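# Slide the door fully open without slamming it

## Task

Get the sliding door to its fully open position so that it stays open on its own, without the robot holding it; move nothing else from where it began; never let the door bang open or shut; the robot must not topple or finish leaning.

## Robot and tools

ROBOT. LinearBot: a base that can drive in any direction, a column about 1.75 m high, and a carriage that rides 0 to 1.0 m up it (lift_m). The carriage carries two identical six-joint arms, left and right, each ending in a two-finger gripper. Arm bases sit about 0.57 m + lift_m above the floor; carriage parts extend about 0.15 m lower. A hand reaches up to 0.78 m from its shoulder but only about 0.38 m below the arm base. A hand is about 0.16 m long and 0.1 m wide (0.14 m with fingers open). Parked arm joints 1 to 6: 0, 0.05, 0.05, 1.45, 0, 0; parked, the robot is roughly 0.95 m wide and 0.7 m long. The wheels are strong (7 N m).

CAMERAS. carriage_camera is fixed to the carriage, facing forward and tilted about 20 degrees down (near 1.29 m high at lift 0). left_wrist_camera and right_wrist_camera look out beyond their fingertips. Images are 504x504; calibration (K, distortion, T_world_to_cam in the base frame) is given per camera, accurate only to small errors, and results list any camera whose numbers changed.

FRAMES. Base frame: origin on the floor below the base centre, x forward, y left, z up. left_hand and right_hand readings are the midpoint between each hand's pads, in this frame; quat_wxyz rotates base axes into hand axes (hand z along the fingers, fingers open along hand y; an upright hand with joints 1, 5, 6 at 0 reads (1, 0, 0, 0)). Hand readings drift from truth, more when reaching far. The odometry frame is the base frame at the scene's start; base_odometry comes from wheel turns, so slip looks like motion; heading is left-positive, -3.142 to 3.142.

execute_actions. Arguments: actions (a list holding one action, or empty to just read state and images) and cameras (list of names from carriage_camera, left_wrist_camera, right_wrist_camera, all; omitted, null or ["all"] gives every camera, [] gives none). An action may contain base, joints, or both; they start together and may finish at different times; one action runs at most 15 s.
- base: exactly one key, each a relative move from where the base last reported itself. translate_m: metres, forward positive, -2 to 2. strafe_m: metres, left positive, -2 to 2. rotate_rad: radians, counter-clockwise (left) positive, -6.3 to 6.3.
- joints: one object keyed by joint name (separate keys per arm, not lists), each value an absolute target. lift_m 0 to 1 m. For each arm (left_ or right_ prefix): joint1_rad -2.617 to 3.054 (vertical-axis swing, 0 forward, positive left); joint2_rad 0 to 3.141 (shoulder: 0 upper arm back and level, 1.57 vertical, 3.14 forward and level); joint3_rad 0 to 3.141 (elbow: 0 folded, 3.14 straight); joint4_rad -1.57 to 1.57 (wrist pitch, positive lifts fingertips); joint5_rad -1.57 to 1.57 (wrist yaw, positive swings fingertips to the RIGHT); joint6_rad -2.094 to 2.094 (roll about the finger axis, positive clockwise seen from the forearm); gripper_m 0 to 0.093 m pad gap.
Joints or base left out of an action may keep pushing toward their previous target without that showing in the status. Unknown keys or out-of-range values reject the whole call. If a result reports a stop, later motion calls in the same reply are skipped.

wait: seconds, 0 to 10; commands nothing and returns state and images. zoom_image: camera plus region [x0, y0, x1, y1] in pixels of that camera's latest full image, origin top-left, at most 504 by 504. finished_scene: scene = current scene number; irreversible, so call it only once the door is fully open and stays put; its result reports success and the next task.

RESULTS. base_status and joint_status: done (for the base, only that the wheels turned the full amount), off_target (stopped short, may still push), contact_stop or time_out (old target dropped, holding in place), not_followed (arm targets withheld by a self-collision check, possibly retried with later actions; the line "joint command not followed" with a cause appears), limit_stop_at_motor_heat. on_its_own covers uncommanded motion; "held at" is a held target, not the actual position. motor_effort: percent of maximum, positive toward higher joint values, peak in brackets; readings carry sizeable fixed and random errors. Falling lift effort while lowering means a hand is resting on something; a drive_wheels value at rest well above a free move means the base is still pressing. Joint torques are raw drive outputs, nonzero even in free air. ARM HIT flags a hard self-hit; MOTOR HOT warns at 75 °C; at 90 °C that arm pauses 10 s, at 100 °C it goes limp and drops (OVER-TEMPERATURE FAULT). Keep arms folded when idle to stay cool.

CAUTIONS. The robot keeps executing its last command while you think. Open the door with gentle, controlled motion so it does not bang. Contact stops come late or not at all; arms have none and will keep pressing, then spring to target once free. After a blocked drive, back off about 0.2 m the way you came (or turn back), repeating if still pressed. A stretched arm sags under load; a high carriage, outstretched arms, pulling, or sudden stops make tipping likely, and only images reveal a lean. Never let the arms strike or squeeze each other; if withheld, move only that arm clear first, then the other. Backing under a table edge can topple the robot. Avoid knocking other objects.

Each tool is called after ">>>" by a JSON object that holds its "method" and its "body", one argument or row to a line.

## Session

>>> {"method": "execute_actions", "body": {
  "actions": []
}}

Scene clock: 0.00 s.
Joint torques (N m, as the arm reports them, + toward a larger angle): no reading
base_odometry: x=+0.000 y=+0.000 heading=+0.000 (m, m, rad; odometry frame)
base_status: not commanded
joint_positions: lift_m=+0.302 left_joint1_rad=-0.020 left_joint2_rad=+0.042 left_joint3_rad=+0.046 left_joint4_rad=+1.479 left_joint5_rad=-0.039 left_joint6_rad=+0.006 left_gripper_m=+0.095 right_joint1_rad=+0.018 right_joint2_rad=+0.054 right_joint3_rad=+0.039 right_joint4_rad=+1.446 right_joint5_rad=+0.020 right_joint6_rad=+0.021 right_gripper_m=+0.094
joint_status: not commanded
motor_effort: lift_m=+30 drive_wheels=+3 (%)
left_hand: x=+0.2787 y=+0.3311 z=+1.3006 quat_wxyz=(+0.999, -0.019, +0.044, -0.006) (m; base frame)
right_hand: x=+0.2924 y=-0.3278 z=+1.2979 quat_wxyz=(+0.997, +0.010, +0.069, +0.019) (m; base frame)
pictures: carriage_camera, left_wrist_camera, right_wrist_camera
camera_calibration (this result's frames):
carriage_camera: T_world_to_cam=[[-0.0480079, -0.998829, 0.00591163, 0.00107208], [-0.310664, 0.00930637, -0.950474, 1.28224], [0.949307, -0.0474668, -0.310747, 0.215495], [0, 0, 0, 1]] pos_world=[0.193827, -0.000633349, 1.2857]
left_wrist_camera: T_world_to_cam=[[-0.00854236, -0.999702, 0.0228604, 0.305883], [0.73014, -0.0218561, -0.682948, 0.698483], [0.683244, 0.0108573, 0.730109, -1.02632], [0, 0, 0, 1]] pos_world=[0.19385, 0.332201, 1.21936]
right_wrist_camera: T_world_to_cam=[[0.0315593, -0.997965, -0.055411, -0.262962], [0.692856, 0.0618003, -0.718423, 0.749521], [0.720385, -0.0157189, 0.693396, -0.989676], [0, 0, 0, 1]] pos_world=[0.201937, -0.324304, 1.21014]
Images, in order (width x height): carriage_camera 504x504, left_wrist_camera 504x504, right_wrist_camera 504x504.

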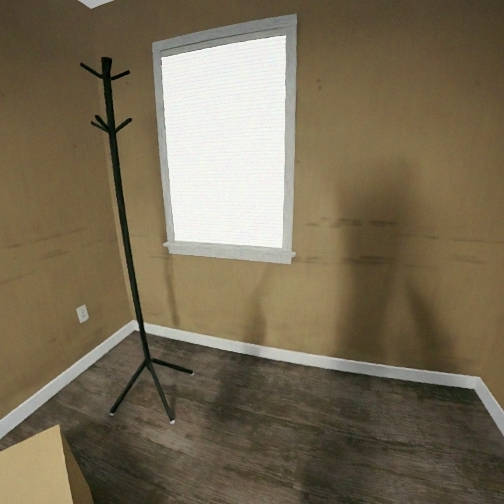

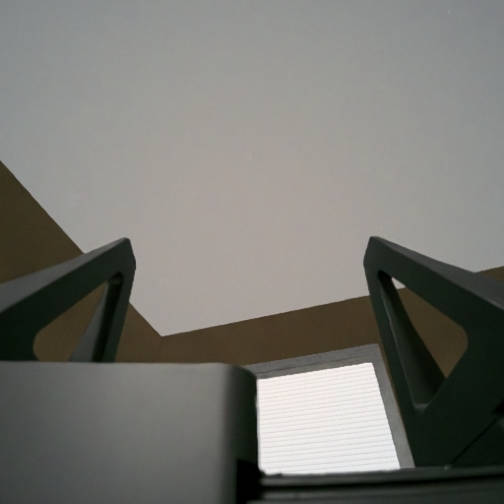

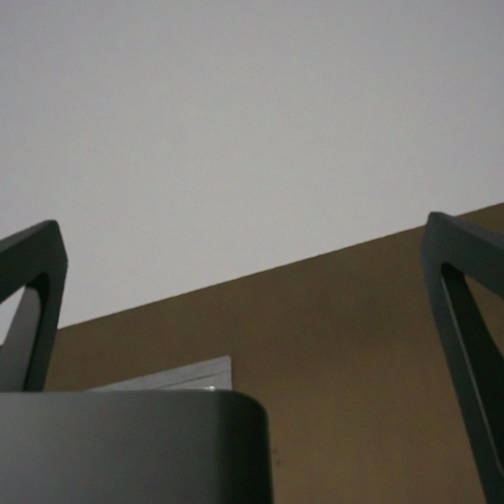

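>>> {"method": "execute_actions", "body": {
  "actions": [
    {"base": {"rotate_rad": -1.6}}
  ],
  "cameras": ["carriage_camera"]
}}

Scene clock: 7.03 s.
Joint torques (N m, as the arm reports them, + toward a larger angle): left_arm=[-0.36  4.33  6.61 -0.23 -0.07 -0.02] | right_arm=[-0.11  5.08  5.91 -0.17  0.06 -0.01]
base_odometry: x=+0.000 y=+0.000 heading=-1.600 (m, m, rad; odometry frame)
base_status: done
joint_positions: lift_m=+0.302 left_joint1_rad=-0.020 left_joint2_rad=+0.042 left_joint3_rad=+0.046 left_joint4_rad=+1.478 left_joint5_rad=-0.039 left_joint6_rad=+0.006 left_gripper_m=+0.095 right_joint1_rad=+0.018 right_joint2_rad=+0.054 right_joint3_rad=+0.039 right_joint4_rad=+1.446 right_joint5_rad=+0.020 right_joint6_rad=+0.021 right_gripper_m=+0.094
joint_status: not commanded
motor_effort: lift_m=+30(30) drive_wheels=+5(14) (%)
left_hand: x=+0.2789 y=+0.3311 z=+1.3006 quat_wxyz=(+0.999, -0.019, +0.045, -0.006) (m; base frame)
right_hand: x=+0.2924 y=-0.3278 z=+1.2979 quat_wxyz=(+0.997, +0.010, +0.069, +0.019) (m; base frame)
pictures: carriage_camera
camera_calibration (this result's frames):
carriage_camera: T_world_to_cam=[[-0.0480079, -0.998829, 0.00591163, 0.00107208], [-0.310664, 0.00930637, -0.950474, 1.28224], [0.949307, -0.0474668, -0.310747, 0.215495], [0, 0, 0, 1]] pos_world=[0.193827, -0.000633349, 1.2857]
Images, in order (width x height): carriage_camera 504x504.

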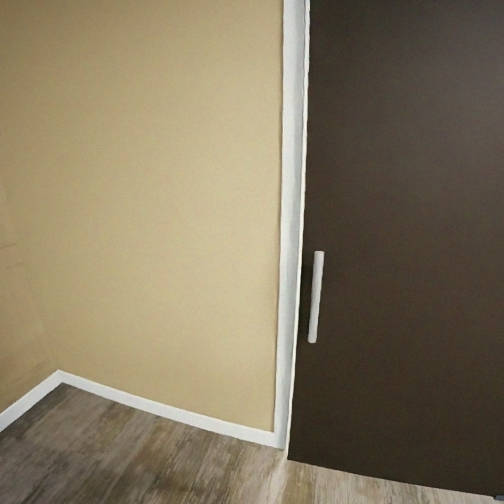

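>>> {"method": "execute_actions", "body": {
  "actions": [
    {"base": {"rotate_rad": -0.32}, "joints": {"lift_m": 0.0, "left_joint1_rad": 0.0, "left_joint2_rad": 1.4, "left_joint3_rad": 1.2, "left_joint4_rad": 0.2, "left_joint5_rad": 0.0, "left_gripper_m": 0.093}}
  ],
  "cameras": ["carriage_camera", "right_wrist_camera"]
}}

Scene clock: 53.63 s.
Joint torques (N m, as the arm reports them, + toward a larger angle): left_arm=[ 0.47 -7.12 11.71  2.39 -0.03 -0.03] | right_arm=[-0.12  5.07  5.88 -0.17  0.06  0.  ]
base_odometry: x=+0.000 y=+0.000 heading=-1.919 (m, m, rad; odometry frame)
base_status: done
joint_positions: lift_m=+0.003 left_joint1_rad=-0.009 left_joint2_rad=+1.409 left_joint3_rad=+1.170 left_joint4_rad=+0.177 left_joint5_rad=-0.007 left_joint6_rad=+0.006 left_gripper_m=+0.093 right_joint1_rad=+0.018 right_joint2_rad=+0.054 right_joint3_rad=+0.039 right_joint4_rad=+1.446 right_joint5_rad=+0.020 right_joint6_rad=+0.021 right_gripper_m=+0.094
joint_status: all done
joint sent to its limit — the command would take lift_m past its lower limit, so that joint was sent only as far as its limit.
motor_effort: lift_m=+26(25) drive_wheels=+6(13) (%)
left_hand: x=+0.7312 y=+0.3216 z=+0.9293 quat_wxyz=(+0.684, +0.003, +0.729, +0.001) (m; base frame)
right_hand: x=+0.2924 y=-0.3278 z=+0.9982 quat_wxyz=(+0.997, +0.010, +0.069, +0.019) (m; base frame)
pictures: carriage_camera, right_wrist_camera
camera_calibration (this result's frames):
carriage_camera: T_world_to_cam=[[-0.0480079, -0.998829, 0.00591163, 0.00284365], [-0.310664, 0.00930637, -0.950474, 0.99741], [0.949307, -0.0474668, -0.310747, 0.122372], [0, 0, 0, 1]] pos_world=[0.193827, -0.000633349, 0.986022]
right_wrist_camera: T_world_to_cam=[[0.0315593, -0.997965, -0.055411, -0.279567], [0.692856, 0.0618003, -0.718423, 0.534228], [0.720385, -0.0157189, 0.693396, -0.781882], [0, 0, 0, 1]] pos_world=[0.201937, -0.324304, 0.910464]
Images, in order (width x height): carriage_camera 504x504, right_wrist_camera 504x504.

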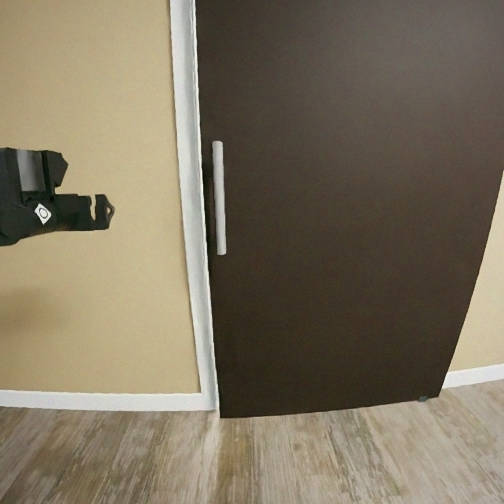

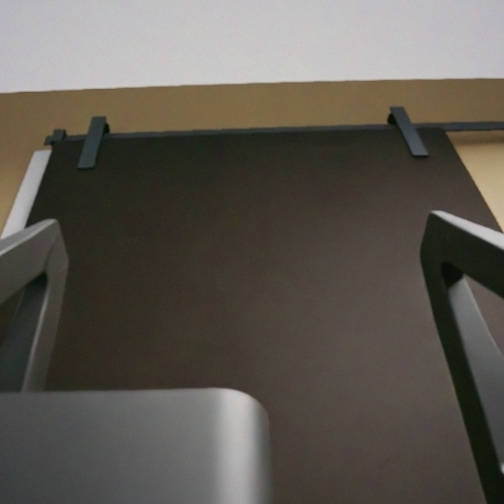

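>>> {"method": "execute_actions", "body": {
  "actions": [
    {"base": {"strafe_m": -0.28}}
  ],
  "cameras": ["carriage_camera", "left_wrist_camera"]
}}

Scene clock: 68.03 s.
Joint torques (N m, as the arm reports them, + toward a larger angle): left_arm=[ 0.45 -7.02 11.71  2.33 -0.05 -0.03] | right_arm=[-0.11  5.06  5.9  -0.17  0.05  0.  ]
base_odometry: x=-0.263 y=+0.096 heading=-1.920 (m, m, rad; odometry frame)
base_status: done
joint_positions: lift_m=+0.003 left_joint1_rad=-0.008 left_joint2_rad=+1.409 left_joint3_rad=+1.170 left_joint4_rad=+0.180 left_joint5_rad=-0.006 left_joint6_rad=+0.006 left_gripper_m=+0.093 right_joint1_rad=+0.018 right_joint2_rad=+0.054 right_joint3_rad=+0.039 right_joint4_rad=+1.446 right_joint5_rad=+0.020 right_joint6_rad=+0.021 right_gripper_m=+0.094
joint_status: not commanded
motor_effort: lift_m=+26(26) drive_wheels=-7(14) (%)
left_hand: x=+0.7312 y=+0.3224 z=+0.9301 quat_wxyz=(+0.686, +0.003, +0.728, +0.002) (m; base frame)
right_hand: x=+0.2924 y=-0.3278 z=+0.9982 quat_wxyz=(+0.997, +0.010, +0.069, +0.019) (m; base frame)
pictures: carriage_camera, left_wrist_camera
camera_calibration (this result's frames):
carriage_camera: T_world_to_cam=[[-0.0480079, -0.998829, 0.00591163, 0.00284365], [-0.310664, 0.00930637, -0.950474, 0.99741], [0.949307, -0.0474668, -0.310747, 0.122372], [0, 0, 0, 1]] pos_world=[0.193827, -0.000633349, 0.986022]
left_wrist_camera: T_world_to_cam=[[-0.0171125, -0.999817, -0.00858193, 0.344997], [-0.661947, 0.0177616, -0.74934, 1.18179], [0.749356, -0.00714231, -0.662129, 0.187508], [0, 0, 0, 1]] pos_world=[0.647676, 0.325282, 1.01268]
Images, in order (width x height): carriage_camera 504x504, left_wrist_camera 504x504.

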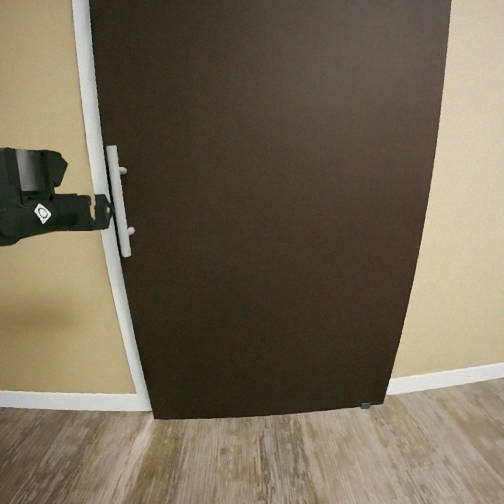

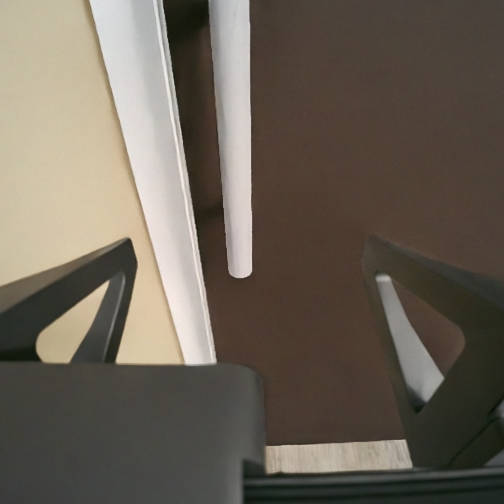

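>>> {"method": "execute_actions", "body": {
  "actions": [
    {"base": {"translate_m": 0.17}}
  ],
  "cameras": ["left_wrist_camera"]
}}

>>> {"method": "execute_actions", "body": {
  "actions": [
    {"joints": {"left_gripper_m": 0.0}}
  ],
  "cameras": ["carriage_camera", "left_wrist_camera"]
}}

Scene clock: 80.03 s.
Joint torques (N m, as the arm reports them, + toward a larger angle): left_arm=[ 0.36 -7.06 11.61  2.3  -0.05 -0.03] | right_arm=[-0.1   5.05  5.87 -0.17  0.05 -0.01]
base_odometry: x=-0.321 y=-0.064 heading=-1.921 (m, m, rad; odometry frame)
base_status: done
joint_positions: lift_m=+0.003 left_joint1_rad=-0.008 left_joint2_rad=+1.409 left_joint3_rad=+1.170 left_joint4_rad=+0.185 left_joint5_rad=-0.006 left_joint6_rad=+0.006 left_gripper_m=+0.093 right_joint1_rad=+0.018 right_joint2_rad=+0.054 right_joint3_rad=+0.039 right_joint4_rad=+1.447 right_joint5_rad=+0.020 right_joint6_rad=+0.021 right_gripper_m=+0.094
joint_status: not commanded
motor_effort: lift_m=+26(26) drive_wheels=-5(11) (%)
left_hand: x=+0.7313 y=+0.3223 z=+0.9313 quat_wxyz=(+0.687, +0.003, +0.726, +0.002) (m; base frame)
right_hand: x=+0.2922 y=-0.3278 z=+0.9983 quat_wxyz=(+0.997, +0.010, +0.069, +0.019) (m; base frame)
pictures: left_wrist_camera
camera_calibration (this result's frames):
left_wrist_camera: T_world_to_cam=[[-0.0174507, -0.999811, -0.00860835, 0.345212], [-0.658216, 0.0179685, -0.752615, 1.183], [0.752627, -0.00746747, -0.658405, 0.182505], [0, 0, 0, 1]] pos_world=[0.647338, 0.325253, 1.01348]
Images, in order (width x height): left_wrist_camera 504x504.

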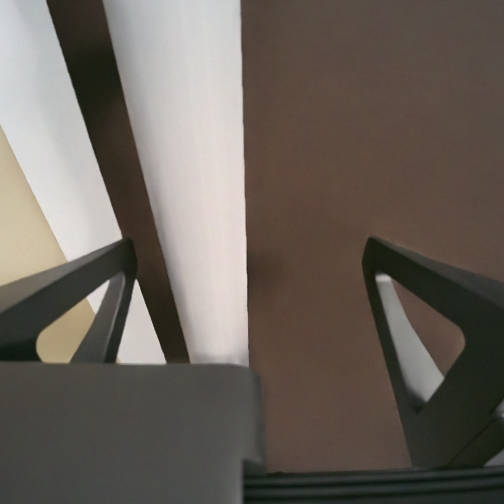

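Scene clock: 80.77 s.
Joint torques (N m, as the arm reports them, + toward a larger angle): left_arm=[-1.44 -7.2  11.7   2.25  0.2   0.03] | right_arm=[-0.12  5.03  5.89 -0.17  0.05  0.  ]
base_odometry: x=-0.321 y=-0.064 heading=-1.921 (m, m, rad; odometry frame)
base_status: not commanded
joint_positions: lift_m=+0.003 left_joint1_rad=+0.012 left_joint2_rad=+1.409 left_joint3_rad=+1.170 left_joint4_rad=+0.186 left_joint5_rad=-0.033 left_joint6_rad=+0.001 left_gripper_m=+0.024 right_joint1_rad=+0.018 right_joint2_rad=+0.054 right_joint3_rad=+0.039 right_joint4_rad=+1.447 right_joint5_rad=+0.020 right_joint6_rad=+0.021 right_gripper_m=+0.094
joint_status: left_gripper_m off_target (ended at +0.024, target +0.000)
motor_effort: lift_m=+26(26) drive_wheels=-4(5) (%)
left_hand: x=+0.7311 y=+0.3360 z=+0.9318 quat_wxyz=(+0.688, -0.015, +0.725, +0.016) (m; base frame)
right_hand: x=+0.2922 y=-0.3278 z=+0.9983 quat_wxyz=(+0.997, +0.010, +0.069, +0.019) (m; base frame)
pictures: carriage_camera, left_wrist_camera
camera_calibration (this result's frames):
carriage_camera: T_world_to_cam=[[-0.0480079, -0.998829, 0.00591163, 0.00284365], [-0.310664, 0.00930637, -0.950474, 0.99741], [0.949307, -0.0474668, -0.310747, 0.122372], [0, 0, 0, 1]] pos_world=[0.193827, -0.000633349, 0.986022]
left_wrist_camera: T_world_to_cam=[[0.0289642, -0.999569, -0.00473221, 0.321301], [-0.656755, -0.0154612, -0.753946, 1.19442], [0.753548, 0.0249453, -0.656919, 0.170085], [0, 0, 0, 1]] pos_world=[0.646965, 0.335387, 1.01378]
Images, in order (width x height): carriage_camera 504x504, left_wrist_camera 504x504.

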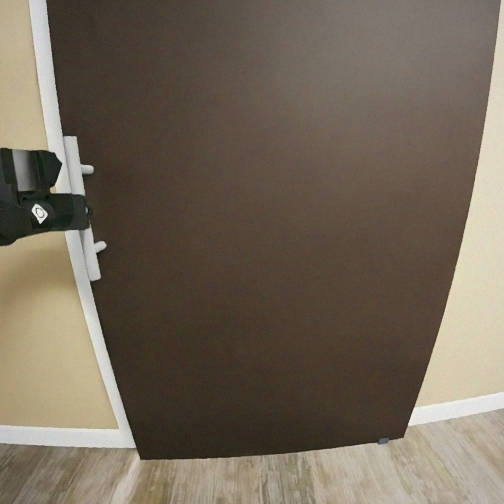

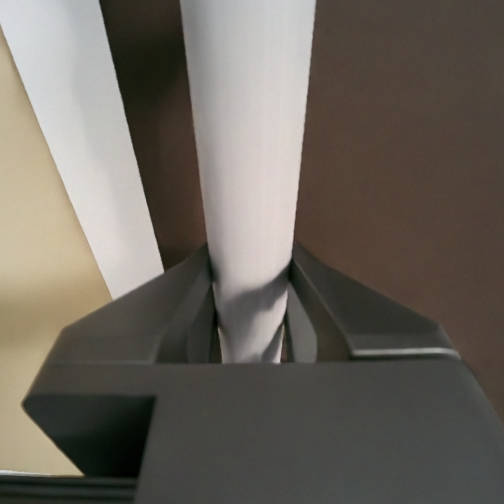

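>>> {"method": "execute_actions", "body": {
  "actions": [
    {"base": {"strafe_m": -0.45}, "joints": {"left_joint1_rad": -0.04, "left_joint5_rad": 0.05}}
  ],
  "cameras": ["carriage_camera", "right_wrist_camera"]
}}

Scene clock: 88.93 s.
Joint torques (N m, as the arm reports them, + toward a larger angle): left_arm=[ 6.37 -9.94 10.    2.04 -1.23 -0.04] | right_arm=[-0.1   5.06  5.9  -0.18  0.05  0.  ]
base_odometry: x=-0.744 y=+0.090 heading=-1.921 (m, m, rad; odometry frame)
base_status: done
joint_positions: lift_m=+0.003 left_joint1_rad=-0.112 left_joint2_rad=+1.439 left_joint3_rad=+1.188 left_joint4_rad=+0.207 left_joint5_rad=+0.180 left_joint6_rad=+0.003 left_gripper_m=+0.024 right_joint1_rad=+0.018 right_joint2_rad=+0.054 right_joint3_rad=+0.039 right_joint4_rad=+1.447 right_joint5_rad=+0.020 right_joint6_rad=+0.021 right_gripper_m=+0.094
joint_status: left_joint1_rad off_target (ended at -0.113, target -0.040); left_joint5_rad off_target (ended at +0.180, target +0.050)
motor_effort: lift_m=+26(26) drive_wheels=-7(20) (%)
left_hand: x=+0.7300 y=+0.2404 z=+0.9323 quat_wxyz=(+0.684, +0.103, +0.715, -0.103) (m; base frame)
right_hand: x=+0.2922 y=-0.3278 z=+0.9983 quat_wxyz=(+0.997, +0.010, +0.069, +0.019) (m; base frame)
pictures: carriage_camera, right_wrist_camera
camera_calibration (this result's frames):
carriage_camera: T_world_to_cam=[[-0.0480079, -0.998829, 0.00591163, 0.00284365], [-0.310664, 0.00930637, -0.950474, 0.997409], [0.949307, -0.0474668, -0.310747, 0.122372], [0, 0, 0, 1]] pos_world=[0.193827, -0.000633349, 0.986022]
right_wrist_camera: T_world_to_cam=[[0.0316015, -0.997964, -0.0554003, -0.279586], [0.693404, 0.0618099, -0.717893, 0.533689], [0.719856, -0.0157282, 0.693945, -0.782163], [0, 0, 0, 1]] pos_world=[0.201818, -0.324306, 0.910421]
Images, in order (width x height): carriage_camera 504x504, right_wrist_camera 504x504.

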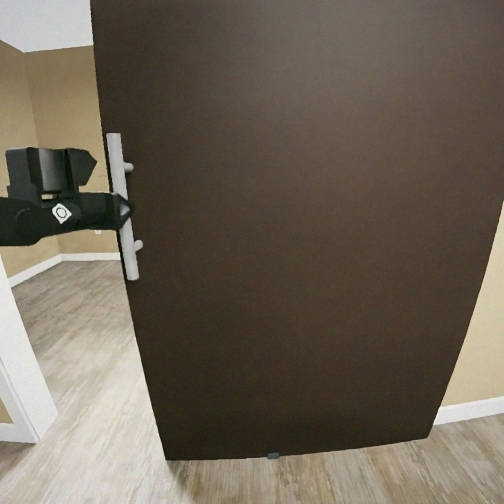

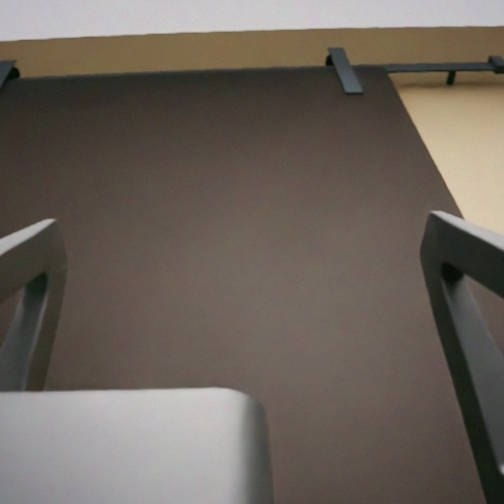

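>>> {"method": "execute_actions", "body": {
  "actions": [
    {"base": {"strafe_m": -0.3}, "joints": {"left_joint1_rad": -0.02, "left_joint5_rad": 0.02}}
  ],
  "cameras": ["carriage_camera", "right_wrist_camera"]
}}

Scene clock: 121.23 s.
Joint torques (N m, as the arm reports them, + toward a larger angle): left_arm=[ 4.74 -8.84  9.61  2.34 -0.79  0.02] | right_arm=[-0.11  5.09  5.89 -0.16  0.05  0.  ]
base_odometry: x=-1.026 y=+0.193 heading=-1.921 (m, m, rad; odometry frame)
base_status: done
joint_positions: lift_m=+0.003 left_joint1_rad=-0.072 left_joint2_rad=+1.426 left_joint3_rad=+1.191 left_joint4_rad=+0.178 left_joint5_rad=+0.105 left_joint6_rad=+0.001 left_gripper_m=+0.023 right_joint1_rad=+0.018 right_joint2_rad=+0.054 right_joint3_rad=+0.039 right_joint4_rad=+1.447 right_joint5_rad=+0.020 right_joint6_rad=+0.021 right_gripper_m=+0.094
joint_status: left_joint1_rad off_target (ended at -0.072, target -0.020); left_joint5_rad off_target (ended at +0.105, target +0.020)
motor_effort: lift_m=+26(26) drive_wheels=-6(18) (%)
left_hand: x=+0.7322 y=+0.2724 z=+0.9327 quat_wxyz=(+0.684, +0.063, +0.724, -0.063) (m; base frame)
right_hand: x=+0.2922 y=-0.3278 z=+0.9983 quat_wxyz=(+0.997, +0.010, +0.069, +0.019) (m; base frame)
pictures: carriage_camera, right_wrist_camera
camera_calibration (this result's frames):
carriage_camera: T_world_to_cam=[[-0.0480079, -0.998829, 0.00591163, 0.00284365], [-0.310664, 0.00930637, -0.950474, 0.997409], [0.949307, -0.0474668, -0.310747, 0.122372], [0, 0, 0, 1]] pos_world=[0.193827, -0.000633349, 0.986022]
right_wrist_camera: T_world_to_cam=[[0.0316015, -0.997964, -0.0554003, -0.279586], [0.693404, 0.0618099, -0.717893, 0.533689], [0.719856, -0.0157282, 0.693945, -0.782163], [0, 0, 0, 1]] pos_world=[0.201818, -0.324306, 0.910421]
Images, in order (width x height): carriage_camera 504x504, right_wrist_camera 504x504.

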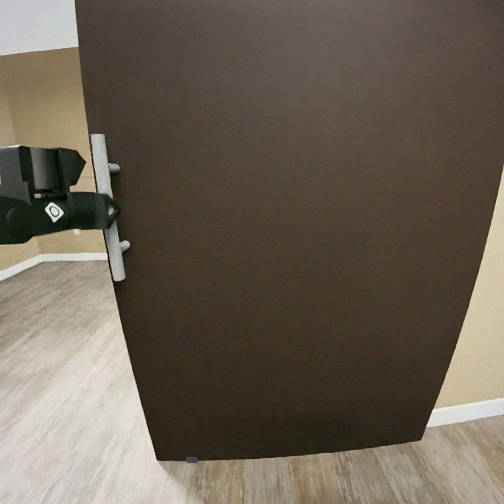

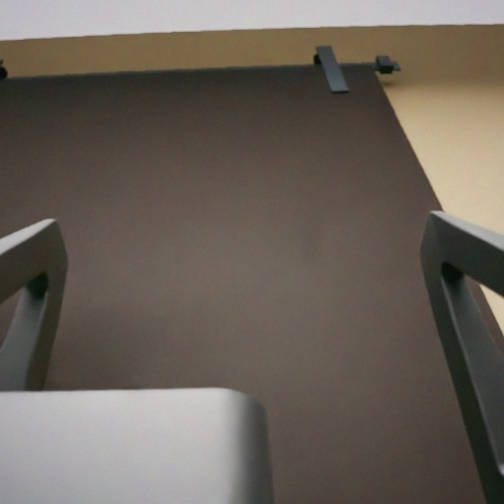

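>>> {"method": "execute_actions", "body": {
  "actions": [
    {"base": {"strafe_m": -0.16}, "joints": {"left_joint1_rad": -0.03, "left_joint5_rad": 0.03}}
  ],
  "cameras": ["carriage_camera", "right_wrist_camera"]
}}

Scene clock: 129.03 s.
Joint torques (N m, as the arm reports them, + toward a larger angle): left_arm=[-1.77 -8.92  9.48  2.38  0.72  0.12] | right_arm=[-0.12  5.04  5.89 -0.17  0.05  0.  ]
base_odometry: x=-1.177 y=+0.248 heading=-1.921 (m, m, rad; odometry frame)
base_status: done
joint_positions: lift_m=+0.003 left_joint1_rad=-0.016 left_joint2_rad=+1.426 left_joint3_rad=+1.191 left_joint4_rad=+0.174 left_joint5_rad=-0.063 left_joint6_rad=-0.008 left_gripper_m=+0.023 right_joint1_rad=+0.018 right_joint2_rad=+0.054 right_joint3_rad=+0.039 right_joint4_rad=+1.447 right_joint5_rad=+0.020 right_joint6_rad=+0.021 right_gripper_m=+0.094
joint_status: left_joint5_rad off_target (ended at -0.063, target +0.030); the others done
motor_effort: lift_m=+26(26) drive_wheels=+1(13) (%)
left_hand: x=+0.7353 y=+0.3283 z=+0.9318 quat_wxyz=(+0.685, -0.019, +0.728, +0.015) (m; base frame)
right_hand: x=+0.2922 y=-0.3278 z=+0.9983 quat_wxyz=(+0.997, +0.010, +0.069, +0.019) (m; base frame)
pictures: carriage_camera, right_wrist_camera
camera_calibration (this result's frames):
carriage_camera: T_world_to_cam=[[-0.0480079, -0.998829, 0.00591163, 0.00284365], [-0.310664, 0.00930637, -0.950474, 0.997409], [0.949307, -0.0474668, -0.310747, 0.122372], [0, 0, 0, 1]] pos_world=[0.193827, -0.000633349, 0.986022]
right_wrist_camera: T_world_to_cam=[[0.0316015, -0.997964, -0.0554003, -0.279586], [0.693404, 0.0618099, -0.717893, 0.533689], [0.719856, -0.0157282, 0.693945, -0.782163], [0, 0, 0, 1]] pos_world=[0.201818, -0.324306, 0.910421]
Images, in order (width x height): carriage_camera 504x504, right_wrist_camera 504x504.

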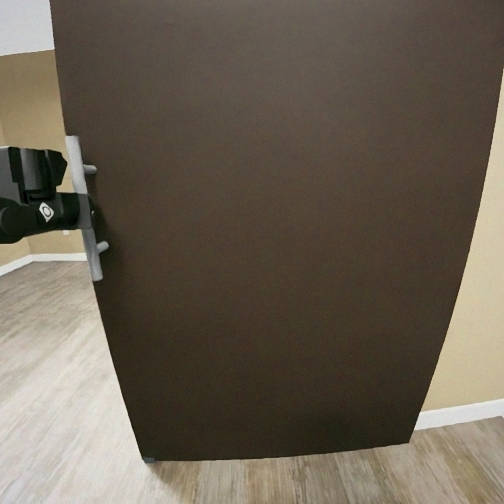

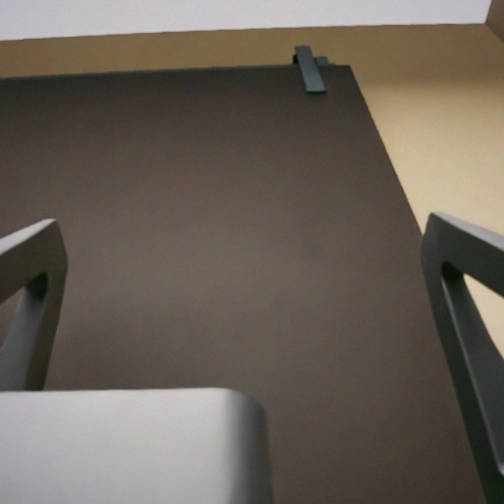

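The hanger is now against the end stop, so I'll release the handle and back away.

>>> {"method": "execute_actions", "body": {
  "actions": [
    {"joints": {"left_gripper_m": 0.093}}
  ],
  "cameras": []
}}

>>> {"method": "execute_actions", "body": {
  "actions": [
    {"base": {"translate_m": -0.3}}
  ],
  "cameras": ["carriage_camera", "right_wrist_camera"]
}}

Scene clock: 134.77 s.
Joint torques (N m, as the arm reports them, + toward a larger angle): left_arm=[-1.23 -8.81  9.66  2.35 -0.02  0.06] | right_arm=[-0.07  5.1   5.91 -0.17  0.05  0.  ]
base_odometry: x=-1.177 y=+0.248 heading=-1.921 (m, m, rad; odometry frame)
base_status: not commanded
joint_positions: lift_m=+0.003 left_joint1_rad=-0.021 left_joint2_rad=+1.426 left_joint3_rad=+1.191 left_joint4_rad=+0.178 left_joint5_rad=+0.019 left_joint6_rad=-0.002 left_gripper_m=+0.093 right_joint1_rad=+0.018 right_joint2_rad=+0.054 right_joint3_rad=+0.039 right_joint4_rad=+1.447 right_joint5_rad=+0.020 right_joint6_rad=+0.021 right_gripper_m=+0.094
joint_status: all done
on_its_own: left_joint5_rad moved +0.082 to your old target +0.030
motor_effort: lift_m=+26(26) drive_wheels=+0(1) (%)
left_hand: x=+0.7354 y=+0.3117 z=+0.9330 quat_wxyz=(+0.687, +0.013, +0.727, -0.015) (m; base frame)
right_hand: x=+0.2922 y=-0.3278 z=+0.9983 quat_wxyz=(+0.997, +0.010, +0.069, +0.019) (m; base frame)
pictures: none
No camera images: the call's "cameras" was empty. Leave "cameras" out to get every camera's image.

Scene clock: 137.30 s.
Joint torques (N m, as the arm reports them, + toward a larger angle): left_arm=[-1.23 -8.07  9.71  2.26 -0.01  0.05] | right_arm=[-0.12  5.08  5.87 -0.17  0.05  0.  ]
base_odometry: x=-1.074 y=+0.530 heading=-1.921 (m, m, rad; odometry frame)
base_status: done
joint_positions: lift_m=+0.003 left_joint1_rad=-0.021 left_joint2_rad=+1.419 left_joint3_rad=+1.191 left_joint4_rad=+0.182 left_joint5_rad=+0.020 left_joint6_rad=-0.002 left_gripper_m=+0.093 right_joint1_rad=+0.018 right_joint2_rad=+0.054 right_joint3_rad=+0.039 right_joint4_rad=+1.447 right_joint5_rad=+0.020 right_joint6_rad=+0.021 right_gripper_m=+0.094
joint_status: not commanded
motor_effort: lift_m=+26(26) drive_wheels=-2(10) (%)
left_hand: x=+0.7338 y=+0.3114 z=+0.9370 quat_wxyz=(+0.691, +0.014, +0.723, -0.015) (m; base frame)
right_hand: x=+0.2922 y=-0.3278 z=+0.9983 quat_wxyz=(+0.997, +0.010, +0.069, +0.019) (m; base frame)
pictures: carriage_camera, right_wrist_camera
camera_calibration (this result's frames):
carriage_camera: T_world_to_cam=[[-0.0480079, -0.998829, 0.00591163, 0.00284365], [-0.310664, 0.00930637, -0.950474, 0.997409], [0.949307, -0.0474668, -0.310747, 0.122372], [0, 0, 0, 1]] pos_world=[0.193827, -0.000633349, 0.986022]
right_wrist_camera: T_world_to_cam=[[0.0316015, -0.997964, -0.0554003, -0.279586], [0.693404, 0.0618099, -0.717893, 0.533689], [0.719856, -0.0157282, 0.693945, -0.782163], [0, 0, 0, 1]] pos_world=[0.201818, -0.324306, 0.910421]
Images, in order (width x height): carriage_camera 504x504, right_wrist_camera 504x504.

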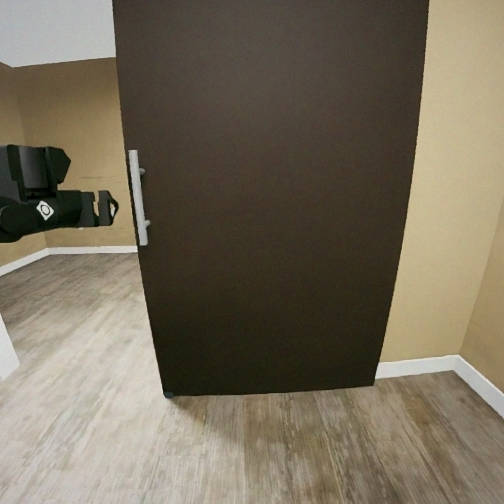

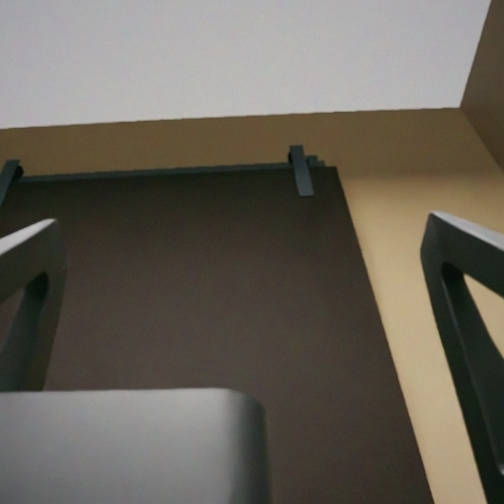

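The door is fully open and stays against its stop with the robot clear of it.

>>> {"method": "finished_scene", "body": {
  "scene": 2
}}

The scene is finished: the task was done.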